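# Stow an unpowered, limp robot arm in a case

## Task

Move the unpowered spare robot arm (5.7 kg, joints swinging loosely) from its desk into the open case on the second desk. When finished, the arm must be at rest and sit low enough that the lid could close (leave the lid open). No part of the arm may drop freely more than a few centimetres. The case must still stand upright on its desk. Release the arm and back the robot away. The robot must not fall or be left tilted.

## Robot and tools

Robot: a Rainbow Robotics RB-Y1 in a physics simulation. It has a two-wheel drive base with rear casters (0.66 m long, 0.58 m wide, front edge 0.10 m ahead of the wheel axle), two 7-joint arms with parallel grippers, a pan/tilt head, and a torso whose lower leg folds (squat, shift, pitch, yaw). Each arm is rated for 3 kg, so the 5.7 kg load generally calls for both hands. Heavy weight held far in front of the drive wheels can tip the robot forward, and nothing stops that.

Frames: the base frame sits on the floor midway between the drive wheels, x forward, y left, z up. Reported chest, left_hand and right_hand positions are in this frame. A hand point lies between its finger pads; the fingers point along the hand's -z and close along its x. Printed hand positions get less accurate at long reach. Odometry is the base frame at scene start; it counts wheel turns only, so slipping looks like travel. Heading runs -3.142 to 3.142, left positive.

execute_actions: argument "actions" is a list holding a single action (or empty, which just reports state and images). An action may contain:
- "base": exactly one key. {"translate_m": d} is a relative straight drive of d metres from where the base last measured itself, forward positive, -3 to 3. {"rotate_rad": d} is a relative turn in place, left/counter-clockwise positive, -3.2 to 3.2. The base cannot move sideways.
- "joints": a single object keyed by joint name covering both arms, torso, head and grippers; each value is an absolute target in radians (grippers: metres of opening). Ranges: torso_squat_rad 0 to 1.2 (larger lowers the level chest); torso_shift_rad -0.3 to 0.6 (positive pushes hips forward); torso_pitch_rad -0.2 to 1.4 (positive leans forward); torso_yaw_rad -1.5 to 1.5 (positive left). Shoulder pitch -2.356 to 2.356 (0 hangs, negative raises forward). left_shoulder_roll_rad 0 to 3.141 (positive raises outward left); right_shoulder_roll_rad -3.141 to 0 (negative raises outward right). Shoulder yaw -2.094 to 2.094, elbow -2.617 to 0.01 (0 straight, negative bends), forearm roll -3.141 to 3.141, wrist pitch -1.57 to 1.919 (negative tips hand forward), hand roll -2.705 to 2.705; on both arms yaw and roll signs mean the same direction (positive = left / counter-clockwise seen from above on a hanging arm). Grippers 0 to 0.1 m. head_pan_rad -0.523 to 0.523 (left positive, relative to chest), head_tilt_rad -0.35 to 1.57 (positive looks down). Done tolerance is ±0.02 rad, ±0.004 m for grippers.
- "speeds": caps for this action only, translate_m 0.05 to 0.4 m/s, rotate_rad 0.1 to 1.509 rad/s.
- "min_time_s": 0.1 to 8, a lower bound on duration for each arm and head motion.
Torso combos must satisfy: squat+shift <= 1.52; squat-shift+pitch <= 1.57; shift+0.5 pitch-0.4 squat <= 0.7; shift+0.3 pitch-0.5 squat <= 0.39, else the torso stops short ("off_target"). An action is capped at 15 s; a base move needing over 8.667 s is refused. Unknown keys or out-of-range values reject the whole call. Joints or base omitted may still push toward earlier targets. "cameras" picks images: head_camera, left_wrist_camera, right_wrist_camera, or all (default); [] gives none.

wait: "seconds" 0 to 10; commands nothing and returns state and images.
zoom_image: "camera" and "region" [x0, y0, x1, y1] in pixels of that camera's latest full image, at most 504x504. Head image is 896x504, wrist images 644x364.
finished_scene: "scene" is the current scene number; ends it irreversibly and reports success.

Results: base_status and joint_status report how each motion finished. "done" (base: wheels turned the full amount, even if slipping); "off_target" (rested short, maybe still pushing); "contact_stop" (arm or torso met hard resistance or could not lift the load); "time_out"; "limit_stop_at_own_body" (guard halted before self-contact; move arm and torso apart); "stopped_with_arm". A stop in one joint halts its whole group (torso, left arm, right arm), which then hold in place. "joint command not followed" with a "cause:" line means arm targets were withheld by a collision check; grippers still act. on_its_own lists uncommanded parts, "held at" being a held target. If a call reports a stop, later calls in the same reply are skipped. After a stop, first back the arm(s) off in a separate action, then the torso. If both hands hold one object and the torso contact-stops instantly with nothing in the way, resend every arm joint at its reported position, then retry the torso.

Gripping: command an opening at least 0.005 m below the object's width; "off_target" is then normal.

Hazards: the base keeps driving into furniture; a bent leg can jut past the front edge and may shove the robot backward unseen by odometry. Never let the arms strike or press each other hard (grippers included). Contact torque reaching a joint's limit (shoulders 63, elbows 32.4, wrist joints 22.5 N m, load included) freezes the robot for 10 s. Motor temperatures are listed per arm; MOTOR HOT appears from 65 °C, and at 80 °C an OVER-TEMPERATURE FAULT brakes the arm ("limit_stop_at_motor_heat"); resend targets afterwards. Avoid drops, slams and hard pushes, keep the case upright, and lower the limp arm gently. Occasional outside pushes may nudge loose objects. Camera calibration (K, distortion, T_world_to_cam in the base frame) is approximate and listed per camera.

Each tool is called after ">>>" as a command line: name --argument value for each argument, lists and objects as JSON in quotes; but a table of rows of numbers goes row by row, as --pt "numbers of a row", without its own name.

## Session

>>> execute_actions --actions '[]' --cameras '["head_camera"]'

Scene clock: 0.00 s.
Motor temperatures (°C, as the motors report them): left_arm=[29 30 26 28 33 28 36] | right_arm=[30 28 30 27 33 27 30]
base_odometry: x=+0.000 y=+0.000 heading=+0.000 (m, m, rad; odometry frame)
base_status: not commanded
joint_positions: torso_squat_rad=+0.350 torso_shift_rad=+0.000 torso_pitch_rad=+0.002 torso_yaw_rad=+0.000 left_shoulder_pitch_rad=-0.017 left_shoulder_roll_rad=+0.027 left_shoulder_yaw_rad=+0.042 left_elbow_rad=-0.168 left_forearm_roll_rad=-0.042 left_wrist_pitch_rad=-0.010 left_hand_roll_rad=-0.027 left_gripper_m=+0.101 right_shoulder_pitch_rad=-0.010 right_shoulder_roll_rad=-0.032 right_shoulder_yaw_rad=-0.019 right_elbow_rad=-0.259 right_forearm_roll_rad=+0.004 right_wrist_pitch_rad=-0.053 right_hand_roll_rad=+0.036 right_gripper_m=+0.099 head_pan_rad=+0.000 head_tilt_rad=+0.401
joint_status: not commanded
chest: x=-0.2272 y=-0.0004 z=+1.2475 quat_wxyz=(+1.000, +0.000, +0.001, +0.000) (m; base frame)
left_hand: x=-0.1322 y=+0.2440 z=+0.5689 quat_wxyz=(+0.995, +0.019, -0.096, -0.017) (m; base frame)
right_hand: x=-0.0835 y=-0.2462 z=+0.5781 quat_wxyz=(+0.987, -0.020, -0.159, +0.015) (m; base frame)
pictures: head_camera
camera_calibration (this result's frames):
head_camera: T_world_to_cam=[[-0.0163097, -0.998879, -0.0444429, 0.0600838], [-0.402606, 0.047247, -0.914153, 1.30154], [0.915228, 0.00298344, -0.402925, 0.7154], [0, 0, 0, 1]] pos_world=[-0.129765, -0.00361203, 1.48073]
Images, in order (width x height): head_camera 896x504.

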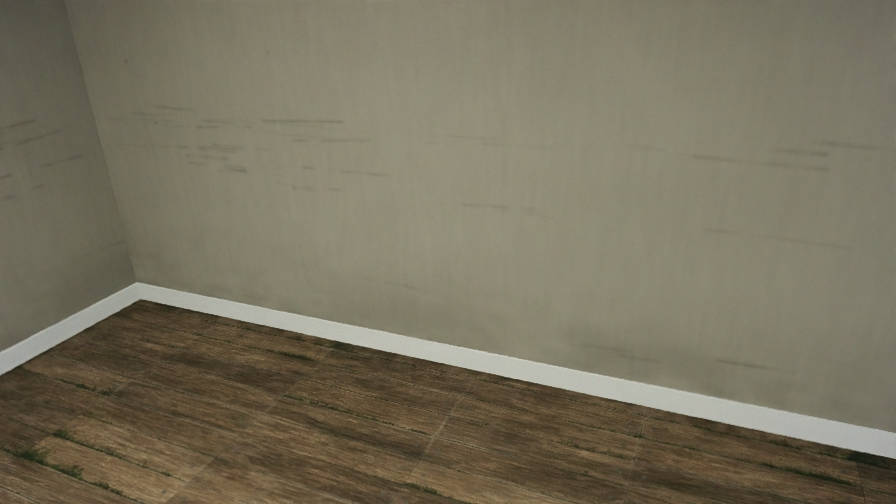

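>>> execute_actions --actions '[{"joints":{"head_pan_rad":0.5,"torso_yaw_rad":0.7}}]' --cameras '["head_camera"]'

>>> execute_actions --actions '[{"base":{"rotate_rad":-2.0},"joints":{"head_pan_rad":0,"torso_yaw_rad":0}}]' --cameras '["head_camera"]'

Scene clock: 2.03 s.
Motor temperatures (°C, as the motors report them): left_arm=[29 30 26 28 33 28 36] | right_arm=[30 28 30 27 33 27 30]
base_odometry: x=+0.000 y=+0.000 heading=+0.000 (m, m, rad; odometry frame)
base_status: not commanded
joint_positions: torso_squat_rad=+0.350 torso_shift_rad=+0.000 torso_pitch_rad=+0.002 torso_yaw_rad=+0.700 left_shoulder_pitch_rad=-0.017 left_shoulder_roll_rad=+0.027 left_shoulder_yaw_rad=+0.042 left_elbow_rad=-0.168 left_forearm_roll_rad=-0.042 left_wrist_pitch_rad=-0.010 left_hand_roll_rad=-0.027 left_gripper_m=+0.101 right_shoulder_pitch_rad=-0.010 right_shoulder_roll_rad=-0.032 right_shoulder_yaw_rad=-0.019 right_elbow_rad=-0.259 right_forearm_roll_rad=+0.004 right_wrist_pitch_rad=-0.053 right_hand_roll_rad=+0.036 right_gripper_m=+0.099 head_pan_rad=+0.500 head_tilt_rad=+0.401
joint_status: all done
chest: x=-0.2272 y=-0.0005 z=+1.2475 quat_wxyz=(+0.939, +0.001, +0.001, +0.343) (m; base frame)
left_hand: x=-0.3118 y=+0.2485 z=+0.5692 quat_wxyz=(+0.941, +0.051, -0.084, +0.325) (m; base frame)
right_hand: x=+0.0412 y=-0.0950 z=+0.5781 quat_wxyz=(+0.922, +0.037, -0.157, +0.352) (m; base frame)
pictures: head_camera
camera_calibration (this result's frames):
head_camera: T_world_to_cam=[[0.924862, -0.377596, -0.0452827, 0.264667], [-0.190188, -0.356119, -0.914881, 1.34994], [0.32933, 0.854752, -0.401175, 0.58297], [0, 0, 0, 1]] pos_world=[-0.180027, 0.0823832, 1.4809]
Images, in order (width x height): head_camera 896x504.

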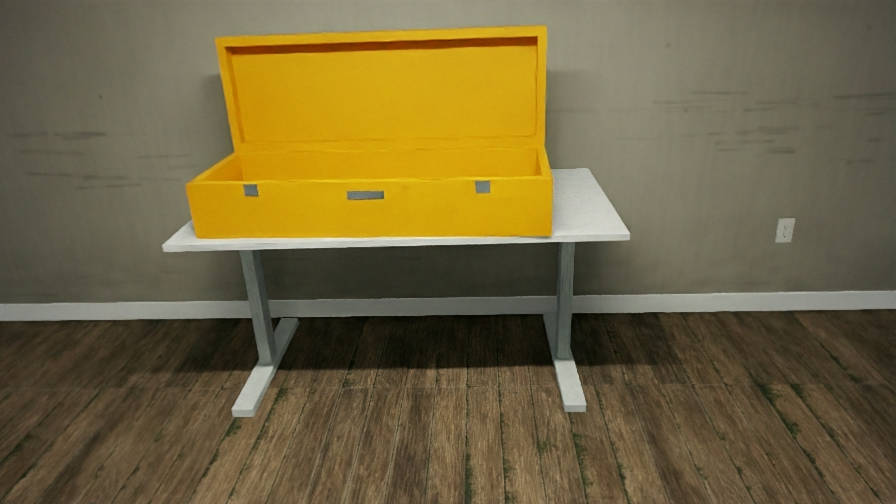

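Scene clock: 6.37 s.
Motor temperatures (°C, as the motors report them): left_arm=[29 30 26 28 33 28 36] | right_arm=[30 28 30 27 33 27 30]
base_odometry: x=+0.000 y=+0.000 heading=-2.000 (m, m, rad; odometry frame)
base_status: done
joint_positions: torso_squat_rad=+0.350 torso_shift_rad=+0.000 torso_pitch_rad=+0.001 torso_yaw_rad=+0.000 left_shoulder_pitch_rad=-0.017 left_shoulder_roll_rad=+0.027 left_shoulder_yaw_rad=+0.042 left_elbow_rad=-0.168 left_forearm_roll_rad=-0.042 left_wrist_pitch_rad=-0.010 left_hand_roll_rad=-0.027 left_gripper_m=+0.101 right_shoulder_pitch_rad=-0.010 right_shoulder_roll_rad=-0.032 right_shoulder_yaw_rad=-0.019 right_elbow_rad=-0.259 right_forearm_roll_rad=+0.004 right_wrist_pitch_rad=-0.053 right_hand_roll_rad=+0.036 right_gripper_m=+0.099 head_pan_rad=+0.000 head_tilt_rad=+0.401
joint_status: all done
chest: x=-0.2273 y=-0.0004 z=+1.2475 quat_wxyz=(+1.000, +0.000, +0.001, +0.000) (m; base frame)
left_hand: x=-0.1322 y=+0.2440 z=+0.5689 quat_wxyz=(+0.995, +0.019, -0.096, -0.017) (m; base frame)
right_hand: x=-0.0836 y=-0.2463 z=+0.5781 quat_wxyz=(+0.987, -0.020, -0.159, +0.014) (m; base frame)
pictures: head_camera
camera_calibration (this result's frames):
head_camera: T_world_to_cam=[[-0.0168783, -0.99887, -0.0444283, 0.059952], [-0.402522, 0.047463, -0.914179, 1.30157], [0.915255, 0.00245362, -0.402868, 0.715384], [0, 0, 0, 1]] pos_world=[-0.129836, -0.0036474, 1.48074]
Images, in order (width x height): head_camera 896x504.

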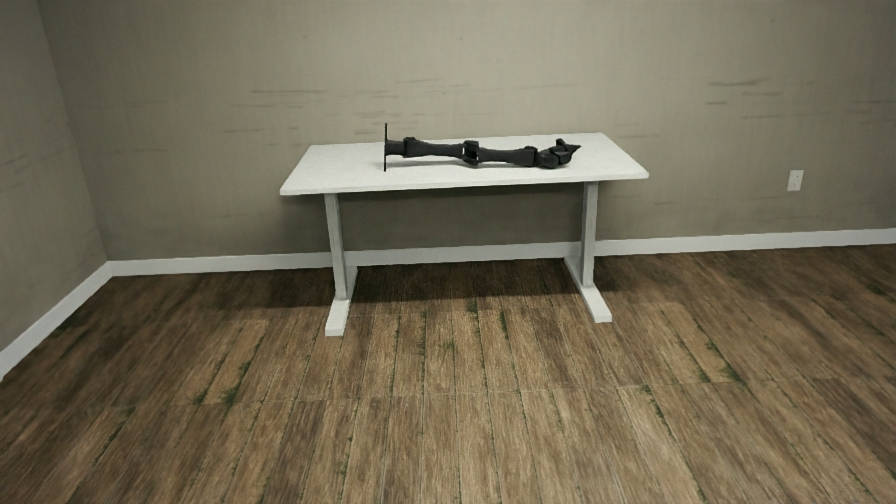

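>>> execute_actions --actions '[{"base":{"translate_m":2.15},"joints":{"torso_pitch_rad":0.2,"torso_yaw_rad":-0.05,"head_tilt_rad":0.7,"left_shoulder_pitch_rad":-1.285,"left_shoulder_roll_rad":0.08,"left_shoulder_yaw_rad":0.12,"left_elbow_rad":-0.75,"left_forearm_roll_rad":0,"left_wrist_pitch_rad":1.8,"left_hand_roll_rad":0.2,"right_shoulder_pitch_rad":-0.915,"right_shoulder_roll_rad":-0.17,"right_shoulder_yaw_rad":-0.28,"right_elbow_rad":-1.22,"right_forearm_roll_rad":-0.05,"right_wrist_pitch_rad":1.86,"right_hand_roll_rad":0.03}}]'

Scene clock: 13.30 s.
Motor temperatures (°C, as the motors report them): left_arm=[29 30 26 28 33 28 36] | right_arm=[30 28 30 27 33 27 30]
base_odometry: x=-0.895 y=-1.955 heading=-2.000 (m, m, rad; odometry frame)
base_status: done
joint_positions: torso_squat_rad=+0.350 torso_shift_rad=+0.000 torso_pitch_rad=+0.200 torso_yaw_rad=-0.050 left_shoulder_pitch_rad=-1.286 left_shoulder_roll_rad=+0.080 left_shoulder_yaw_rad=+0.120 left_elbow_rad=-0.750 left_forearm_roll_rad=+0.000 left_wrist_pitch_rad=+1.800 left_hand_roll_rad=+0.200 left_gripper_m=+0.101 right_shoulder_pitch_rad=-0.915 right_shoulder_roll_rad=-0.170 right_shoulder_yaw_rad=-0.280 right_elbow_rad=-1.220 right_forearm_roll_rad=-0.050 right_wrist_pitch_rad=+1.860 right_hand_roll_rad=+0.030 right_gripper_m=+0.099 head_pan_rad=+0.000 head_tilt_rad=+0.700
joint_status: all done
chest: x=-0.1663 y=-0.0004 z=+1.2414 quat_wxyz=(+0.995, -0.002, +0.100, -0.025) (m; base frame)
left_hand: x=+0.3491 y=+0.1017 z=+0.9911 quat_wxyz=(+0.998, +0.050, +0.003, -0.048) (m; base frame)
right_hand: x=+0.3026 y=-0.2577 z=+0.9576 quat_wxyz=(+0.999, +0.005, -0.029, -0.015) (m; base frame)
pictures: head_camera, left_wrist_camera, right_wrist_camera
camera_calibration (this result's frames):
head_camera: T_world_to_cam=[[-0.0846178, -0.996189, -0.0211638, 0.0194493], [-0.787216, 0.0798582, -0.611485, 0.854494], [0.610844, -0.035082, -0.790973, 1.14223], [0, 0, 0, 1]] pos_world=[-0.0234082, -0.00879136, 1.4264]
left_wrist_camera: T_world_to_cam=[[0.998286, -0.058221, 0.00599392, -0.351337], [-0.0523564, -0.842537, 0.536088, -0.388203], [-0.0261615, -0.535483, -0.844141, 0.985858], [0, 0, 0, 1]] pos_world=[0.356202, 0.18038, 1.04242]
right_wrist_camera: T_world_to_cam=[[-0.99309, 0.0398746, -0.110374, 0.42221], [-0.0467787, 0.728059, 0.683917, -0.42788], [0.10763, 0.684354, -0.721163, 0.920429], [0, 0, 0, 1]] pos_world=[0.300211, -0.335212, 1.00301]
Images, in order (width x height): head_camera 896x504, left_wrist_camera 644x364, right_wrist_camera 644x364.

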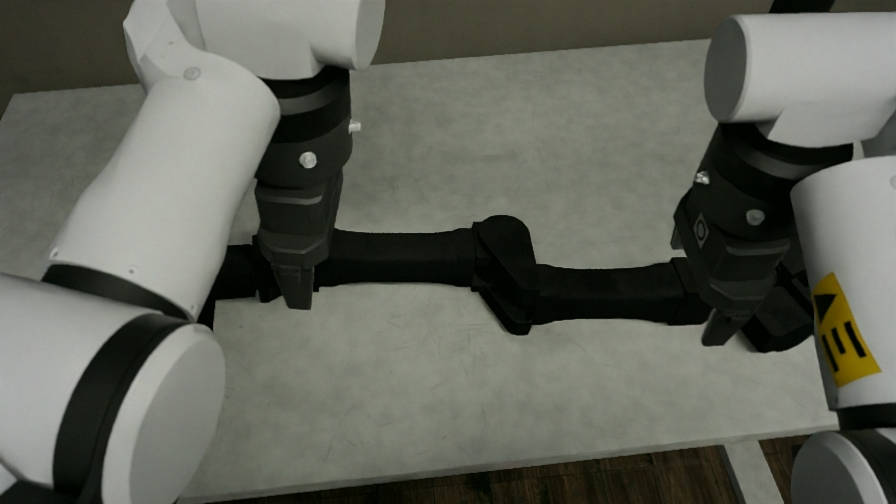

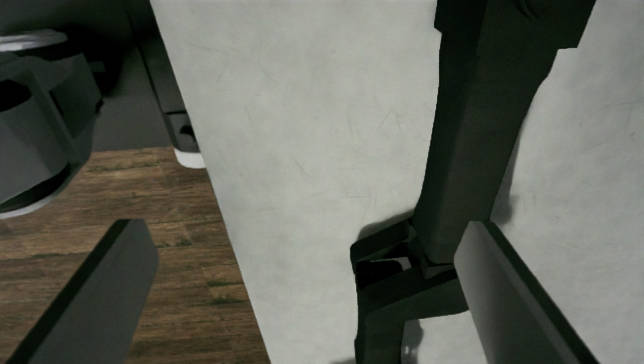

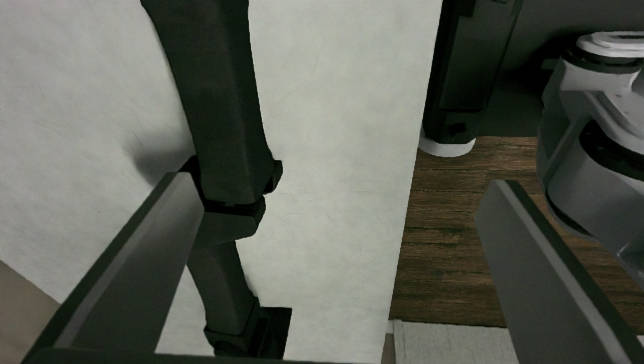

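>>> execute_actions --actions '[{"base":{"translate_m":0.115},"joints":{"torso_yaw_rad":-0.08,"torso_squat_rad":0.66}}]'

Scene clock: 15.23 s.
Motor temperatures (°C, as the motors report them): left_arm=[29 30 26 28 33 28 36] | right_arm=[30 28 30 27 33 27 30]
base_odometry: x=-0.943 y=-2.060 heading=-2.000 (m, m, rad; odometry frame)
base_status: done
joint_positions: torso_squat_rad=+0.660 torso_shift_rad=+0.000 torso_pitch_rad=+0.200 torso_yaw_rad=-0.080 left_shoulder_pitch_rad=-1.286 left_shoulder_roll_rad=+0.080 left_shoulder_yaw_rad=+0.120 left_elbow_rad=-0.750 left_forearm_roll_rad=+0.000 left_wrist_pitch_rad=+1.800 left_hand_roll_rad=+0.200 left_gripper_m=+0.101 right_shoulder_pitch_rad=-0.915 right_shoulder_roll_rad=-0.170 right_shoulder_yaw_rad=-0.280 right_elbow_rad=-1.220 right_forearm_roll_rad=-0.050 right_wrist_pitch_rad=+1.860 right_hand_roll_rad=+0.030 right_gripper_m=+0.099 head_pan_rad=+0.000 head_tilt_rad=+0.700
joint_status: all done
chest: x=-0.1663 y=-0.0004 z=+1.1368 quat_wxyz=(+0.994, -0.004, +0.100, -0.040) (m; base frame)
left_hand: x=+0.3517 y=+0.0851 z=+0.8859 quat_wxyz=(+0.997, +0.047, +0.002, -0.063) (m; base frame)
right_hand: x=+0.2947 y=-0.2730 z=+0.8545 quat_wxyz=(+0.999, +0.001, -0.029, -0.030) (m; base frame)
pictures: head_camera, left_wrist_camera, right_wrist_camera
camera_calibration (this result's frames):
head_camera: T_world_to_cam=[[-0.113814, -0.993385, -0.0152513, 0.00567584], [-0.784581, 0.099287, -0.612025, 0.791547], [0.60949, -0.0576908, -0.790692, 1.05899], [0, 0, 0, 1]] pos_world=[-0.0237636, -0.0118582, 1.32186]
left_wrist_camera: T_world_to_cam=[[0.996153, -0.087404, 0.00628764, -0.351354], [-0.0768949, -0.837457, 0.541066, -0.34187], [-0.0420257, -0.539469, -0.840956, 0.891333], [0, 0, 0, 1]] pos_world=[0.361173, 0.163835, 0.936756]
right_wrist_camera: T_world_to_cam=[[-0.991513, 0.0683786, -0.110569, 0.411109], [-0.0252223, 0.733163, 0.679585, -0.347869], [0.127534, 0.676606, -0.725216, 0.852923], [0, 0, 0, 1]] pos_world=[0.290069, -0.350159, 0.900417]
Images, in order (width x height): head_camera 896x504, left_wrist_camera 644x364, right_wrist_camera 644x364.

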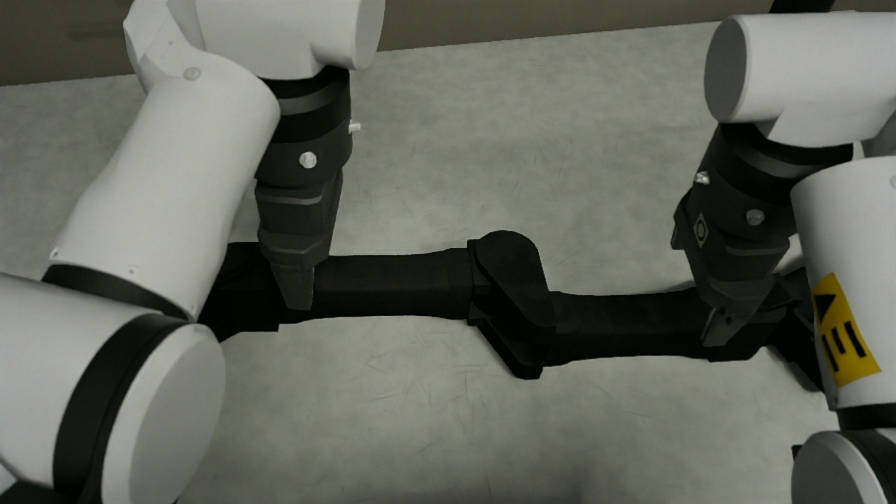

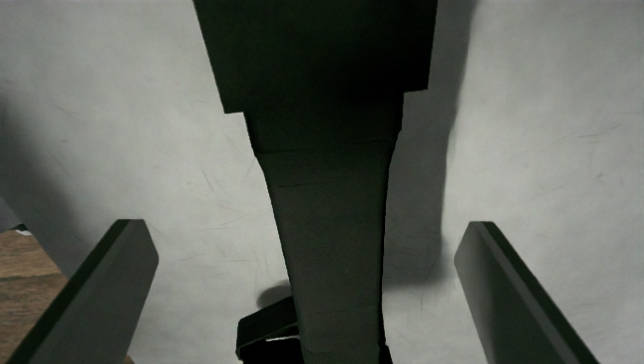

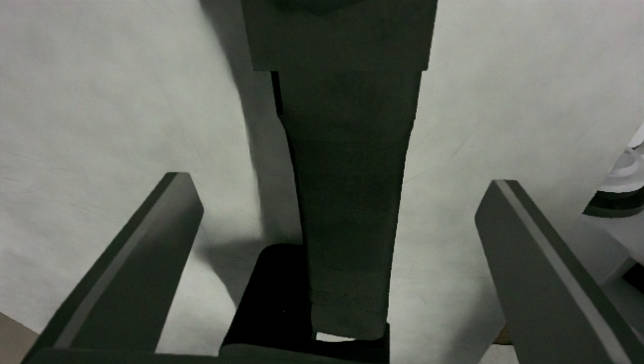

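>>> execute_actions --actions '[{"joints":{"torso_squat_rad":0.81,"left_hand_roll_rad":0.26,"left_wrist_pitch_rad":1.78,"right_shoulder_roll_rad":-0.15,"right_hand_roll_rad":0.02}}]'

Scene clock: 16.60 s.
Motor temperatures (°C, as the motors report them): left_arm=[29 30 26 28 33 28 36] | right_arm=[30 28 30 27 33 27 30]
base_odometry: x=-0.943 y=-2.060 heading=-2.000 (m, m, rad; odometry frame)
base_status: not commanded
joint_positions: torso_squat_rad=+0.810 torso_shift_rad=+0.000 torso_pitch_rad=+0.200 torso_yaw_rad=-0.080 left_shoulder_pitch_rad=-1.285 left_shoulder_roll_rad=+0.080 left_shoulder_yaw_rad=+0.120 left_elbow_rad=-0.750 left_forearm_roll_rad=+0.000 left_wrist_pitch_rad=+1.780 left_hand_roll_rad=+0.260 left_gripper_m=+0.101 right_shoulder_pitch_rad=-0.915 right_shoulder_roll_rad=-0.150 right_shoulder_yaw_rad=-0.280 right_elbow_rad=-1.220 right_forearm_roll_rad=-0.050 right_wrist_pitch_rad=+1.860 right_hand_roll_rad=+0.020 right_gripper_m=+0.099 head_pan_rad=+0.000 head_tilt_rad=+0.700
joint_status: all done
chest: x=-0.1664 y=-0.0004 z=+1.0664 quat_wxyz=(+0.994, -0.004, +0.100, -0.040) (m; base frame)
left_hand: x=+0.3561 y=+0.0837 z=+0.8155 quat_wxyz=(+0.998, +0.044, -0.009, -0.033) (m; base frame)
right_hand: x=+0.2936 y=-0.2620 z=+0.7814 quat_wxyz=(+0.999, +0.009, -0.026, -0.029) (m; base frame)
pictures: head_camera, left_wrist_camera, right_wrist_camera
camera_calibration (this result's frames):
head_camera: T_world_to_cam=[[-0.113847, -0.993381, -0.0152443, 0.00459923], [-0.784579, 0.099309, -0.612024, 0.748463], [0.609487, -0.0577166, -0.790693, 1.00338], [0, 0, 0, 1]] pos_world=[-0.023797, -0.0118484, 1.25152]
left_wrist_camera: T_world_to_cam=[[0.999098, -0.0292962, 0.0307492, -0.381192], [-0.0413349, -0.837073, 0.545527, -0.320915], [0.00975749, -0.546306, -0.837529, 0.810855], [0, 0, 0, 1]] pos_world=[0.359672, 0.163179, 0.865904]
right_wrist_camera: T_world_to_cam=[[-0.992131, 0.0682142, -0.104989, 0.39696], [-0.023486, 0.722265, 0.691217, -0.318774], [0.122981, 0.688244, -0.71498, 0.788932], [0, 0, 0, 1]] pos_world=[0.289326, -0.339816, 0.826089]
Images, in order (width x height): head_camera 896x504, left_wrist_camera 644x364, right_wrist_camera 644x364.

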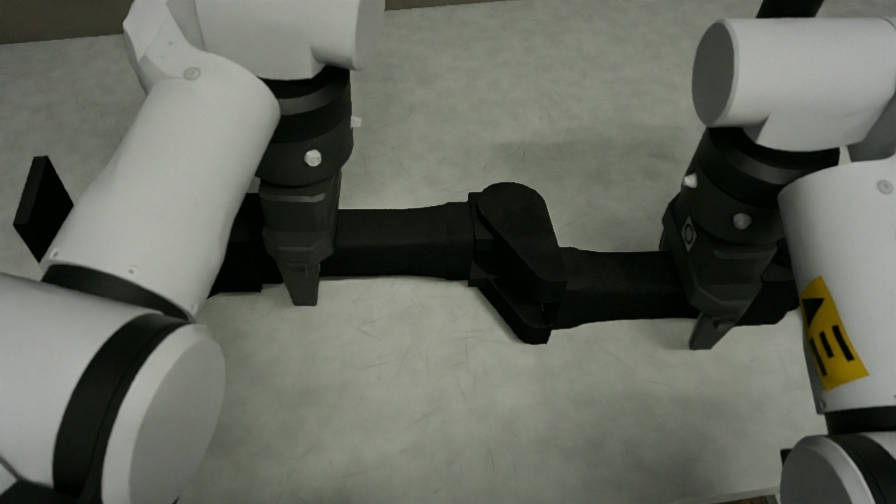

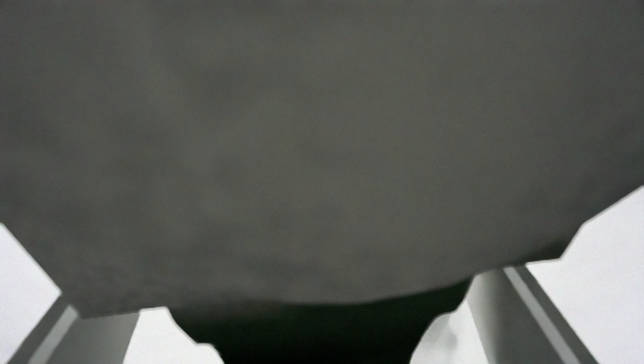

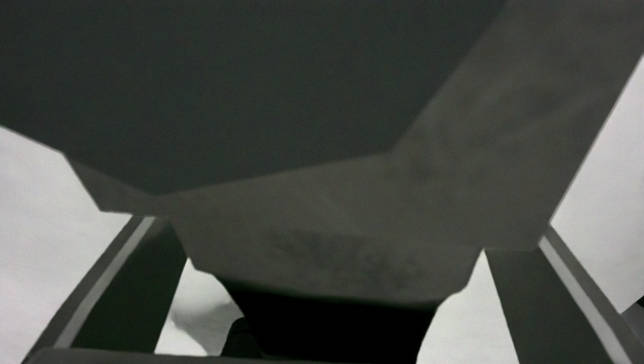

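>>> execute_actions --actions '[{"joints":{"torso_squat_rad":0.825,"right_elbow_rad":-1.18,"right_wrist_pitch_rad":1.80}}]' --cameras '[]'

>>> execute_actions --actions '[{"joints":{"left_gripper_m":0.02,"right_gripper_m":0.02}}]' --cameras '[]'

>>> execute_actions --actions '[{"joints":{"torso_squat_rad":0.7}}]' --cameras '["head_camera"]'

Scene clock: 17.33 s.
Motor temperatures (°C, as the motors report them): left_arm=[29 30 26 28 33 28 36] | right_arm=[30 28 30 27 33 27 30]
base_odometry: x=-0.943 y=-2.059 heading=-2.000 (m, m, rad; odometry frame)
base_status: not commanded
joint_positions: torso_squat_rad=+0.825 torso_shift_rad=+0.000 torso_pitch_rad=+0.198 torso_yaw_rad=-0.080 left_shoulder_pitch_rad=-1.285 left_shoulder_roll_rad=+0.080 left_shoulder_yaw_rad=+0.120 left_elbow_rad=-0.750 left_forearm_roll_rad=+0.000 left_wrist_pitch_rad=+1.780 left_hand_roll_rad=+0.260 left_gripper_m=+0.101 right_shoulder_pitch_rad=-0.920 right_shoulder_roll_rad=-0.151 right_shoulder_yaw_rad=-0.280 right_elbow_rad=-1.183 right_forearm_roll_rad=-0.050 right_wrist_pitch_rad=+1.801 right_hand_roll_rad=+0.020 right_gripper_m=+0.099 head_pan_rad=+0.000 head_tilt_rad=+0.700
joint_status: all done
chest: x=-0.1675 y=+0.0001 z=+1.0588 quat_wxyz=(+0.994, -0.004, +0.099, -0.040) (m; base frame)
left_hand: x=+0.3555 y=+0.0839 z=+0.8089 quat_wxyz=(+0.998, +0.043, -0.010, -0.033) (m; base frame)
right_hand: x=+0.3019 y=-0.2621 z=+0.7684 quat_wxyz=(+0.999, +0.008, -0.041, -0.029) (m; base frame)
pictures: none
No camera images: the call's "cameras" was empty. Leave "cameras" out to get every camera's image.

Scene clock: 18.63 s.
Motor temperatures (°C, as the motors report them): left_arm=[29 30 26 28 33 28 36] | right_arm=[30 28 30 27 33 27 31]
base_odometry: x=-0.943 y=-2.059 heading=-2.000 (m, m, rad; odometry frame)
base_status: not commanded
joint_positions: torso_squat_rad=+0.825 torso_shift_rad=+0.000 torso_pitch_rad=+0.198 torso_yaw_rad=-0.080 left_shoulder_pitch_rad=-1.286 left_shoulder_roll_rad=+0.081 left_shoulder_yaw_rad=+0.120 left_elbow_rad=-0.751 left_forearm_roll_rad=+0.000 left_wrist_pitch_rad=+1.779 left_hand_roll_rad=+0.260 left_gripper_m=+0.057 right_shoulder_pitch_rad=-0.919 right_shoulder_roll_rad=-0.151 right_shoulder_yaw_rad=-0.280 right_elbow_rad=-1.183 right_forearm_roll_rad=-0.050 right_wrist_pitch_rad=+1.801 right_hand_roll_rad=+0.020 right_gripper_m=+0.056 head_pan_rad=+0.000 head_tilt_rad=+0.700
joint_status: left_gripper_m off_target (ended at +0.057, target +0.020); right_gripper_m off_target (ended at +0.056, target +0.020)
chest: x=-0.1673 y=+0.0001 z=+1.0588 quat_wxyz=(+0.994, -0.004, +0.099, -0.040) (m; base frame)
left_hand: x=+0.3564 y=+0.0842 z=+0.8096 quat_wxyz=(+0.998, +0.043, -0.011, -0.033) (m; base frame)
right_hand: x=+0.3016 y=-0.2625 z=+0.7677 quat_wxyz=(+0.999, +0.008, -0.040, -0.029) (m; base frame)
pictures: none
No camera images: the call's "cameras" was empty. Leave "cameras" out to get every camera's image.

Scene clock: 19.87 s.
Motor temperatures (°C, as the motors report them): left_arm=[29 30 26 28 33 28 36] | right_arm=[30 28 30 27 33 27 31]
base_odometry: x=-0.943 y=-2.060 heading=-2.000 (m, m, rad; odometry frame)
base_status: not commanded
joint_positions: torso_squat_rad=+0.700 torso_shift_rad=+0.001 torso_pitch_rad=+0.202 torso_yaw_rad=-0.080 left_shoulder_pitch_rad=-1.283 left_shoulder_roll_rad=+0.080 left_shoulder_yaw_rad=+0.120 left_elbow_rad=-0.749 left_forearm_roll_rad=+0.000 left_wrist_pitch_rad=+1.780 left_hand_roll_rad=+0.260 left_gripper_m=+0.057 right_shoulder_pitch_rad=-0.913 right_shoulder_roll_rad=-0.149 right_shoulder_yaw_rad=-0.280 right_elbow_rad=-1.178 right_forearm_roll_rad=-0.050 right_wrist_pitch_rad=+1.800 right_hand_roll_rad=+0.020 right_gripper_m=+0.055 head_pan_rad=+0.000 head_tilt_rad=+0.700
joint_status: all done
chest: x=-0.1655 y=-0.0005 z=+1.1191 quat_wxyz=(+0.994, -0.003, +0.101, -0.040) (m; base frame)
left_hand: x=+0.3557 y=+0.0840 z=+0.8659 quat_wxyz=(+0.998, +0.044, -0.007, -0.033) (m; base frame)
right_hand: x=+0.2992 y=-0.2627 z=+0.8218 quat_wxyz=(+0.999, +0.009, -0.033, -0.030) (m; base frame)
pictures: head_camera
camera_calibration (this result's frames):
head_camera: T_world_to_cam=[[-0.11395, -0.99337, -0.0152175, 0.00535844], [-0.785597, 0.0994714, -0.61069, 0.779721], [0.608155, -0.0576332, -0.791723, 1.04547], [0, 0, 0, 1]] pos_world=[-0.0226519, -0.0119831, 1.30397]
Images, in order (width x height): head_camera 896x504.

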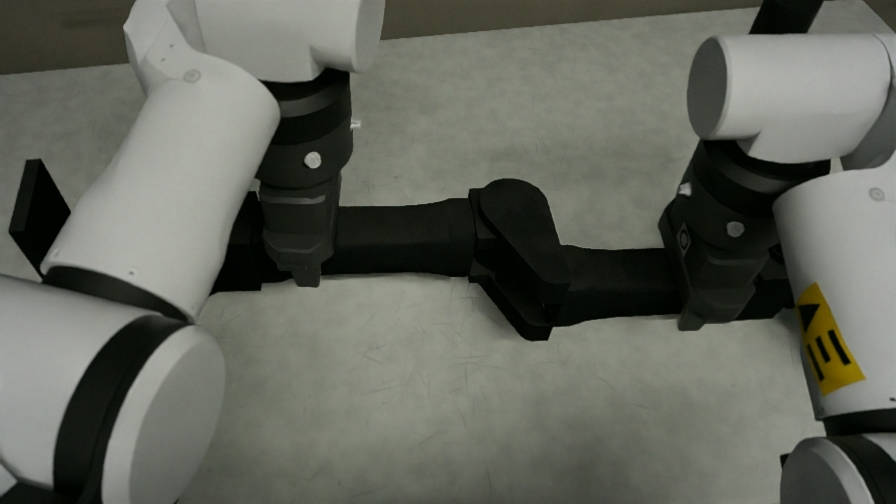

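>>> execute_actions --actions '[{"joints":{"torso_squat_rad":0.5}}]' --cameras '[]'

>>> execute_actions --actions '[{"joints":{"torso_squat_rad":0,"torso_pitch_rad":0.1}}]' --cameras '[]'

>>> execute_actions --actions '[{"base":{"translate_m":-0.37},"joints":{"torso_pitch_rad":0}}]' --cameras '["head_camera"]'

>>> execute_actions --actions '[{"base":{"rotate_rad":-2.877},"speeds":{"rotate_rad":0.8}}]' --cameras '[]'

>>> execute_actions --actions '[{"base":{"translate_m":2.9},"joints":{"head_tilt_rad":0.6,"head_pan_rad":0.08}}]' --cameras '[]'

>>> execute_actions --actions '[{"base":{"rotate_rad":-0.31}}]' --cameras '["head_camera"]'

Scene clock: 21.60 s.
Motor temperatures (°C, as the motors report them): left_arm=[29 30 26 28 33 28 36] | right_arm=[31 28 30 27 33 27 31]
base_odometry: x=-0.943 y=-2.059 heading=-2.000 (m, m, rad; odometry frame)
base_status: not commanded
joint_positions: torso_squat_rad=+0.500 torso_shift_rad=+0.001 torso_pitch_rad=+0.202 torso_yaw_rad=-0.080 left_shoulder_pitch_rad=-1.283 left_shoulder_roll_rad=+0.080 left_shoulder_yaw_rad=+0.120 left_elbow_rad=-0.749 left_forearm_roll_rad=+0.000 left_wrist_pitch_rad=+1.780 left_hand_roll_rad=+0.260 left_gripper_m=+0.057 right_shoulder_pitch_rad=-0.912 right_shoulder_roll_rad=-0.149 right_shoulder_yaw_rad=-0.280 right_elbow_rad=-1.178 right_forearm_roll_rad=-0.050 right_wrist_pitch_rad=+1.800 right_hand_roll_rad=+0.020 right_gripper_m=+0.055 head_pan_rad=+0.000 head_tilt_rad=+0.700
joint_status: all done
chest: x=-0.1654 y=-0.0005 z=+1.1980 quat_wxyz=(+0.994, -0.003, +0.101, -0.040) (m; base frame)
left_hand: x=+0.3558 y=+0.0839 z=+0.9447 quat_wxyz=(+0.998, +0.044, -0.006, -0.033) (m; base frame)
right_hand: x=+0.2990 y=-0.2627 z=+0.9002 quat_wxyz=(+0.999, +0.009, -0.032, -0.030) (m; base frame)
pictures: none
No camera images: the call's "cameras" was empty. Leave "cameras" out to get every camera's image.

Scene clock: 24.03 s.
Motor temperatures (°C, as the motors report them): left_arm=[29 30 26 28 33 28 36] | right_arm=[31 28 30 28 33 27 31]
base_odometry: x=-0.943 y=-2.060 heading=-2.000 (m, m, rad; odometry frame)
base_status: not commanded
joint_positions: torso_squat_rad=+0.000 torso_shift_rad=+0.001 torso_pitch_rad=+0.102 torso_yaw_rad=-0.080 left_shoulder_pitch_rad=-1.283 left_shoulder_roll_rad=+0.080 left_shoulder_yaw_rad=+0.120 left_elbow_rad=-0.749 left_forearm_roll_rad=+0.000 left_wrist_pitch_rad=+1.780 left_hand_roll_rad=+0.260 left_gripper_m=+0.057 right_shoulder_pitch_rad=-0.912 right_shoulder_roll_rad=-0.149 right_shoulder_yaw_rad=-0.280 right_elbow_rad=-1.178 right_forearm_roll_rad=-0.050 right_wrist_pitch_rad=+1.800 right_hand_roll_rad=+0.020 right_gripper_m=+0.055 head_pan_rad=+0.000 head_tilt_rad=+0.700
joint_status: all done
chest: x=-0.1957 y=-0.0006 z=+1.2883 quat_wxyz=(+0.998, -0.001, +0.051, -0.040) (m; base frame)
left_hand: x=+0.3480 y=+0.0839 z=+1.0882 quat_wxyz=(+0.997, +0.046, -0.056, -0.031) (m; base frame)
right_hand: x=+0.2958 y=-0.2626 z=+1.0379 quat_wxyz=(+0.996, +0.011, -0.082, -0.030) (m; base frame)
pictures: none
No camera images: the call's "cameras" was empty. Leave "cameras" out to get every camera's image.

Scene clock: 26.43 s.
Motor temperatures (°C, as the motors report them): left_arm=[29 30 26 28 33 28 36] | right_arm=[31 28 30 28 33 27 31]
base_odometry: x=-0.789 y=-1.723 heading=-2.002 (m, m, rad; odometry frame)
base_status: done
joint_positions: torso_squat_rad=+0.000 torso_shift_rad=+0.001 torso_pitch_rad=+0.002 torso_yaw_rad=-0.080 left_shoulder_pitch_rad=-1.283 left_shoulder_roll_rad=+0.080 left_shoulder_yaw_rad=+0.120 left_elbow_rad=-0.749 left_forearm_roll_rad=+0.000 left_wrist_pitch_rad=+1.780 left_hand_roll_rad=+0.260 left_gripper_m=+0.056 right_shoulder_pitch_rad=-0.911 right_shoulder_roll_rad=-0.149 right_shoulder_yaw_rad=-0.280 right_elbow_rad=-1.177 right_forearm_roll_rad=-0.050 right_wrist_pitch_rad=+1.801 right_hand_roll_rad=+0.020 right_gripper_m=+0.055 head_pan_rad=+0.000 head_tilt_rad=+0.700
joint_status: all done
chest: x=-0.2267 y=-0.0006 z=+1.2899 quat_wxyz=(+0.999, +0.001, +0.001, -0.040) (m; base frame)
left_hand: x=+0.3343 y=+0.0837 z=+1.1450 quat_wxyz=(+0.993, +0.047, -0.106, -0.029) (m; base frame)
right_hand: x=+0.2871 y=-0.2627 z=+1.0895 quat_wxyz=(+0.991, +0.013, -0.131, -0.029) (m; base frame)
pictures: head_camera
camera_calibration (this result's frames):
head_camera: T_world_to_cam=[[-0.108688, -0.993362, -0.0376741, 0.0310322], [-0.64879, 0.0995989, -0.754422, 1.05243], [0.753166, -0.0575539, -0.655308, 1.07479], [0, 0, 0, 1]] pos_world=[-0.123321, -0.0121359, 1.49946]
Images, in order (width x height): head_camera 896x504.

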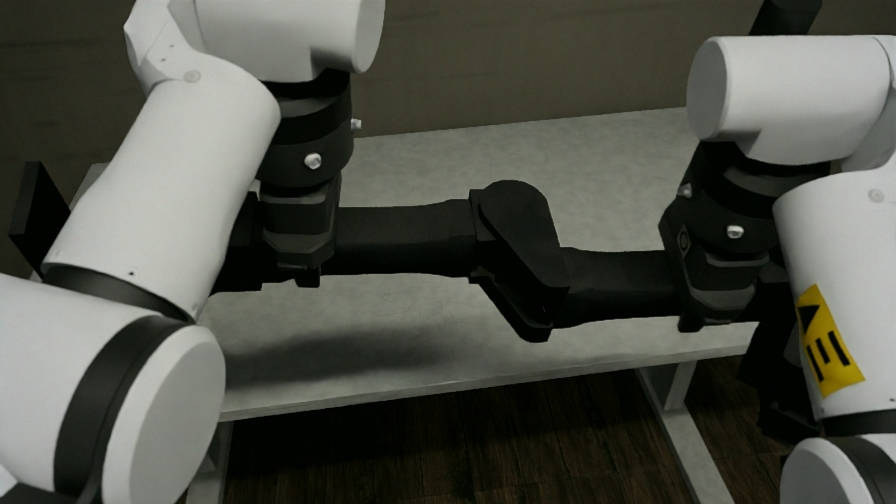

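Scene clock: 31.97 s.
Motor temperatures (°C, as the motors report them): left_arm=[30 30 26 29 33 28 36] | right_arm=[32 28 30 28 33 27 31]
base_odometry: x=-0.789 y=-1.723 heading=+1.405 (m, m, rad; odometry frame)
base_status: done
joint_positions: torso_squat_rad=+0.000 torso_shift_rad=+0.001 torso_pitch_rad=+0.002 torso_yaw_rad=-0.080 left_shoulder_pitch_rad=-1.283 left_shoulder_roll_rad=+0.080 left_shoulder_yaw_rad=+0.120 left_elbow_rad=-0.749 left_forearm_roll_rad=+0.000 left_wrist_pitch_rad=+1.780 left_hand_roll_rad=+0.260 left_gripper_m=+0.056 right_shoulder_pitch_rad=-0.911 right_shoulder_roll_rad=-0.149 right_shoulder_yaw_rad=-0.280 right_elbow_rad=-1.177 right_forearm_roll_rad=-0.050 right_wrist_pitch_rad=+1.801 right_hand_roll_rad=+0.020 right_gripper_m=+0.055 head_pan_rad=+0.000 head_tilt_rad=+0.700
joint_status: not commanded
chest: x=-0.2267 y=-0.0006 z=+1.2899 quat_wxyz=(+0.999, +0.001, +0.001, -0.040) (m; base frame)
left_hand: x=+0.3343 y=+0.0837 z=+1.1450 quat_wxyz=(+0.993, +0.047, -0.106, -0.029) (m; base frame)
right_hand: x=+0.2871 y=-0.2627 z=+1.0895 quat_wxyz=(+0.991, +0.013, -0.131, -0.029) (m; base frame)
pictures: none
No camera images: the call's "cameras" was empty. Leave "cameras" out to get every camera's image.

Scene clock: 40.53 s.
Motor temperatures (°C, as the motors report them): left_arm=[30 30 26 29 33 28 36] | right_arm=[32 28 30 29 33 28 31]
base_odometry: x=-0.309 y=+1.137 heading=+1.405 (m, m, rad; odometry frame)
base_status: done
joint_positions: torso_squat_rad=+0.000 torso_shift_rad=+0.001 torso_pitch_rad=+0.002 torso_yaw_rad=-0.080 left_shoulder_pitch_rad=-1.283 left_shoulder_roll_rad=+0.080 left_shoulder_yaw_rad=+0.120 left_elbow_rad=-0.749 left_forearm_roll_rad=+0.000 left_wrist_pitch_rad=+1.780 left_hand_roll_rad=+0.260 left_gripper_m=+0.056 right_shoulder_pitch_rad=-0.911 right_shoulder_roll_rad=-0.149 right_shoulder_yaw_rad=-0.280 right_elbow_rad=-1.177 right_forearm_roll_rad=-0.050 right_wrist_pitch_rad=+1.801 right_hand_roll_rad=+0.020 right_gripper_m=+0.055 head_pan_rad=+0.080 head_tilt_rad=+0.600
joint_status: all done
chest: x=-0.2266 y=-0.0006 z=+1.2899 quat_wxyz=(+0.999, +0.001, +0.001, -0.040) (m; base frame)
left_hand: x=+0.3344 y=+0.0837 z=+1.1449 quat_wxyz=(+0.993, +0.047, -0.106, -0.029) (m; base frame)
right_hand: x=+0.2872 y=-0.2627 z=+1.0894 quat_wxyz=(+0.991, +0.013, -0.131, -0.029) (m; base frame)
pictures: none
No camera images: the call's "cameras" was empty. Leave "cameras" out to get every camera's image.

Scene clock: 42.43 s.
Motor temperatures (°C, as the motors report them): left_arm=[30 30 26 29 33 28 36] | right_arm=[33 28 30 29 33 28 31]
base_odometry: x=-0.310 y=+1.137 heading=+1.095 (m, m, rad; odometry frame)
base_status: done
joint_positions: torso_squat_rad=+0.000 torso_shift_rad=+0.001 torso_pitch_rad=+0.002 torso_yaw_rad=-0.080 left_shoulder_pitch_rad=-1.283 left_shoulder_roll_rad=+0.080 left_shoulder_yaw_rad=+0.120 left_elbow_rad=-0.749 left_forearm_roll_rad=+0.000 left_wrist_pitch_rad=+1.780 left_hand_roll_rad=+0.260 left_gripper_m=+0.056 right_shoulder_pitch_rad=-0.911 right_shoulder_roll_rad=-0.149 right_shoulder_yaw_rad=-0.280 right_elbow_rad=-1.177 right_forearm_roll_rad=-0.050 right_wrist_pitch_rad=+1.801 right_hand_roll_rad=+0.020 right_gripper_m=+0.055 head_pan_rad=+0.080 head_tilt_rad=+0.600
joint_status: not commanded
chest: x=-0.2266 y=-0.0006 z=+1.2899 quat_wxyz=(+0.999, +0.001, +0.001, -0.040) (m; base frame)
left_hand: x=+0.3343 y=+0.0837 z=+1.1450 quat_wxyz=(+0.993, +0.047, -0.106, -0.029) (m; base frame)
right_hand: x=+0.2872 y=-0.2627 z=+1.0894 quat_wxyz=(+0.991, +0.013, -0.131, -0.029) (m; base frame)
pictures: head_camera
camera_calibration (this result's frames):
head_camera: T_world_to_cam=[[-0.0252324, -0.99886, -0.0405191, 0.0523233], [-0.57611, 0.0476539, -0.815982, 1.15891], [0.816982, 0.0027543, -0.576656, 0.970744], [0, 0, 0, 1]] pos_world=[-0.124102, -0.00563644, 1.50755]
Images, in order (width x height): head_camera 896x504.

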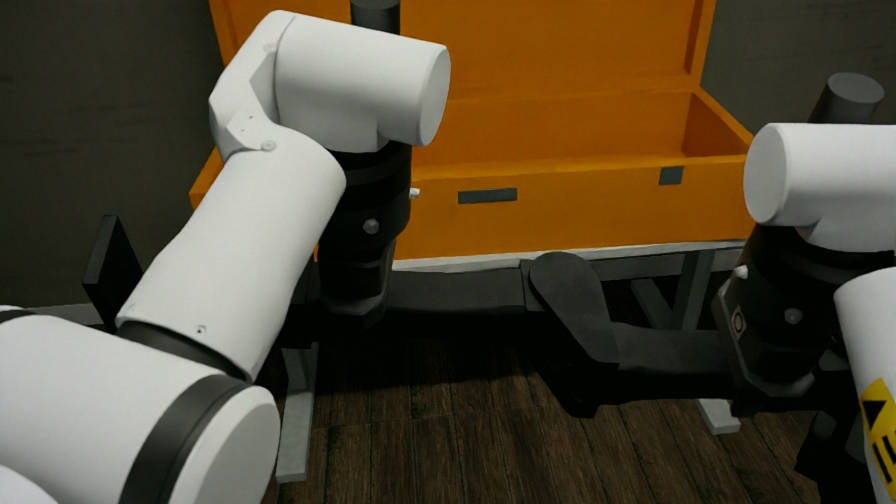

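>>> execute_actions --actions '[{"base":{"translate_m":0.91},"joints":{"torso_pitch_rad":-0.19,"head_tilt_rad":1.1,"head_pan_rad":-0.15}}]' --cameras '["head_camera"]'

Scene clock: 46.13 s.
Motor temperatures (°C, as the motors report them): left_arm=[30 30 26 29 33 28 36] | right_arm=[33 28 30 29 33 28 31]
base_odometry: x=+0.108 y=+1.946 heading=+1.095 (m, m, rad; odometry frame)
base_status: done
joint_positions: torso_squat_rad=+0.000 torso_shift_rad=+0.001 torso_pitch_rad=-0.188 torso_yaw_rad=-0.080 left_shoulder_pitch_rad=-1.283 left_shoulder_roll_rad=+0.080 left_shoulder_yaw_rad=+0.120 left_elbow_rad=-0.749 left_forearm_roll_rad=+0.000 left_wrist_pitch_rad=+1.780 left_hand_roll_rad=+0.260 left_gripper_m=+0.056 right_shoulder_pitch_rad=-0.911 right_shoulder_roll_rad=-0.149 right_shoulder_yaw_rad=-0.280 right_elbow_rad=-1.177 right_forearm_roll_rad=-0.050 right_wrist_pitch_rad=+1.801 right_hand_roll_rad=+0.020 right_gripper_m=+0.055 head_pan_rad=-0.150 head_tilt_rad=+1.100
joint_status: all done
chest: x=-0.2851 y=-0.0006 z=+1.2845 quat_wxyz=(+0.995, +0.004, -0.094, -0.040) (m; base frame)
left_hand: x=+0.2931 y=+0.0837 z=+1.2480 quat_wxyz=(+0.978, +0.050, -0.199, -0.024) (m; base frame)
right_hand: x=+0.2572 y=-0.2627 z=+1.1845 quat_wxyz=(+0.974, +0.015, -0.224, -0.028) (m; base frame)
pictures: head_camera
camera_calibration (this result's frames):
head_camera: T_world_to_cam=[[-0.258416, -0.963247, -0.0733228, 0.0283068], [-0.763945, 0.250224, -0.594791, 0.714743], [0.591277, -0.0976887, -0.80053, 1.31121], [0, 0, 0, 1]] pos_world=[-0.221948, -0.0234892, 1.47686]
Images, in order (width x height): head_camera 896x504.

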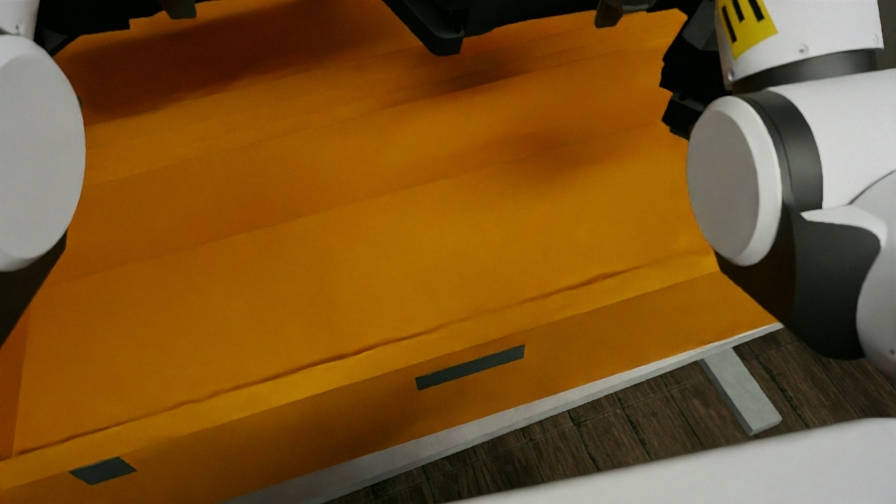

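>>> execute_actions --actions '[{"base":{"translate_m":0.02},"joints":{"torso_pitch_rad":0.2,"head_tilt_rad":0.85,"head_pan_rad":-0.3}}]' --cameras '["head_camera"]'

>>> execute_actions --actions '[{"joints":{"torso_squat_rad":0.32}}]' --cameras '["head_camera"]'

Scene clock: 48.30 s.
Motor temperatures (°C, as the motors report them): left_arm=[30 30 26 29 33 28 36] | right_arm=[33 28 30 29 33 28 31]
base_odometry: x=+0.117 y=+1.964 heading=+1.094 (m, m, rad; odometry frame)
base_status: done
joint_positions: torso_squat_rad=+0.000 torso_shift_rad=+0.001 torso_pitch_rad=+0.202 torso_yaw_rad=-0.080 left_shoulder_pitch_rad=-1.283 left_shoulder_roll_rad=+0.080 left_shoulder_yaw_rad=+0.120 left_elbow_rad=-0.749 left_forearm_roll_rad=+0.000 left_wrist_pitch_rad=+1.779 left_hand_roll_rad=+0.260 left_gripper_m=+0.057 right_shoulder_pitch_rad=-0.911 right_shoulder_roll_rad=-0.149 right_shoulder_yaw_rad=-0.280 right_elbow_rad=-1.177 right_forearm_roll_rad=-0.050 right_wrist_pitch_rad=+1.800 right_hand_roll_rad=+0.020 right_gripper_m=+0.055 head_pan_rad=-0.300 head_tilt_rad=+0.850
joint_status: all done
chest: x=-0.1651 y=-0.0006 z=+1.2836 quat_wxyz=(+0.994, -0.003, +0.101, -0.040) (m; base frame)
left_hand: x=+0.3559 y=+0.0837 z=+1.0302 quat_wxyz=(+0.998, +0.044, -0.006, -0.033) (m; base frame)
right_hand: x=+0.2987 y=-0.2626 z=+0.9851 quat_wxyz=(+0.999, +0.010, -0.032, -0.030) (m; base frame)
pictures: head_camera
camera_calibration (this result's frames):
head_camera: T_world_to_cam=[[-0.400519, -0.915016, 0.0482646, -0.115344], [-0.803704, 0.325522, -0.498092, 0.713164], [0.440051, -0.238286, -0.86578, 1.2668], [0, 0, 0, 1]] pos_world=[-0.0304828, -0.0358314, 1.45756]
Images, in order (width x height): head_camera 896x504.

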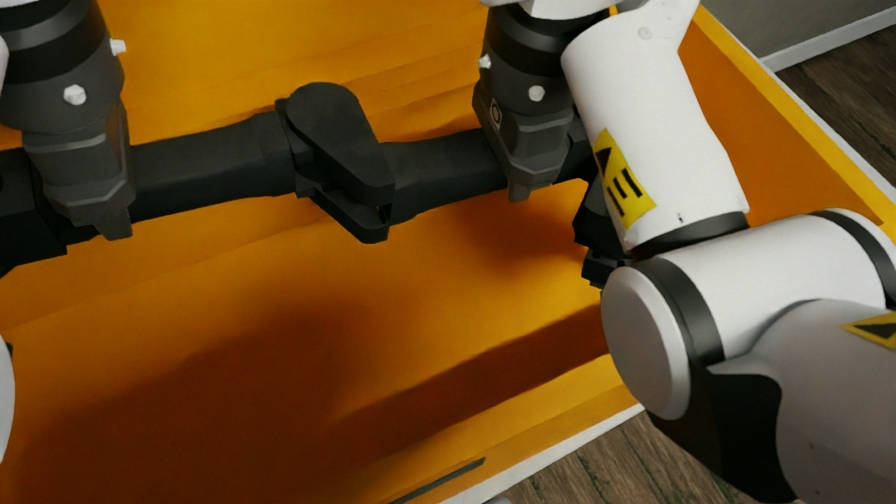

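Scene clock: 50.17 s.
Motor temperatures (°C, as the motors report them): left_arm=[30 30 26 29 33 28 36] | right_arm=[33 28 30 29 33 28 31]
base_odometry: x=+0.117 y=+1.964 heading=+1.094 (m, m, rad; odometry frame)
base_status: not commanded
joint_positions: torso_squat_rad=+0.320 torso_shift_rad=+0.001 torso_pitch_rad=+0.202 torso_yaw_rad=-0.080 left_shoulder_pitch_rad=-1.283 left_shoulder_roll_rad=+0.080 left_shoulder_yaw_rad=+0.120 left_elbow_rad=-0.749 left_forearm_roll_rad=+0.000 left_wrist_pitch_rad=+1.779 left_hand_roll_rad=+0.260 left_gripper_m=+0.057 right_shoulder_pitch_rad=-0.911 right_shoulder_roll_rad=-0.149 right_shoulder_yaw_rad=-0.280 right_elbow_rad=-1.177 right_forearm_roll_rad=-0.050 right_wrist_pitch_rad=+1.800 right_hand_roll_rad=+0.020 right_gripper_m=+0.055 head_pan_rad=-0.300 head_tilt_rad=+0.850
joint_status: all done
chest: x=-0.1653 y=-0.0006 z=+1.2482 quat_wxyz=(+0.994, -0.003, +0.101, -0.040) (m; base frame)
left_hand: x=+0.3559 y=+0.0838 z=+0.9949 quat_wxyz=(+0.998, +0.044, -0.007, -0.033) (m; base frame)
right_hand: x=+0.2986 y=-0.2626 z=+0.9497 quat_wxyz=(+0.999, +0.010, -0.032, -0.030) (m; base frame)
pictures: head_camera
camera_calibration (this result's frames):
head_camera: T_world_to_cam=[[-0.400529, -0.915017, 0.0481762, -0.113578], [-0.803592, 0.325521, -0.498273, 0.695603], [0.440246, -0.238287, -0.865681, 1.23606], [0, 0, 0, 1]] pos_world=[-0.0306822, -0.0358209, 1.42211]
Images, in order (width x height): head_camera 896x504.

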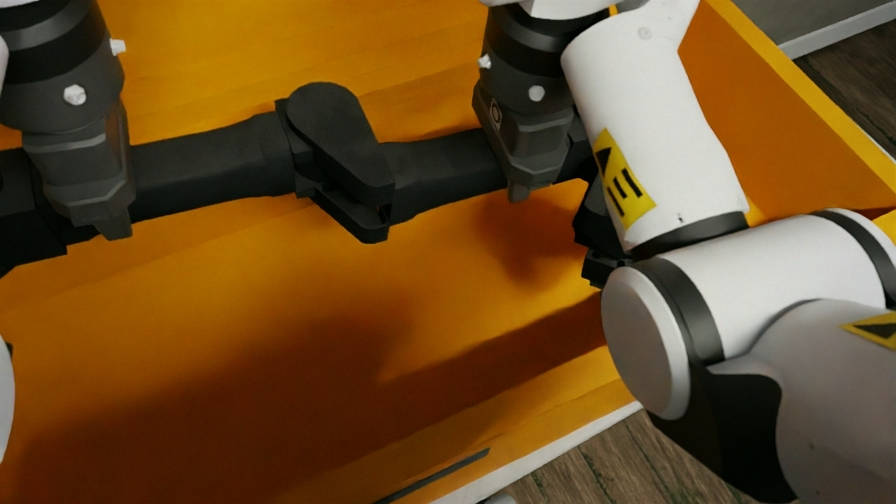

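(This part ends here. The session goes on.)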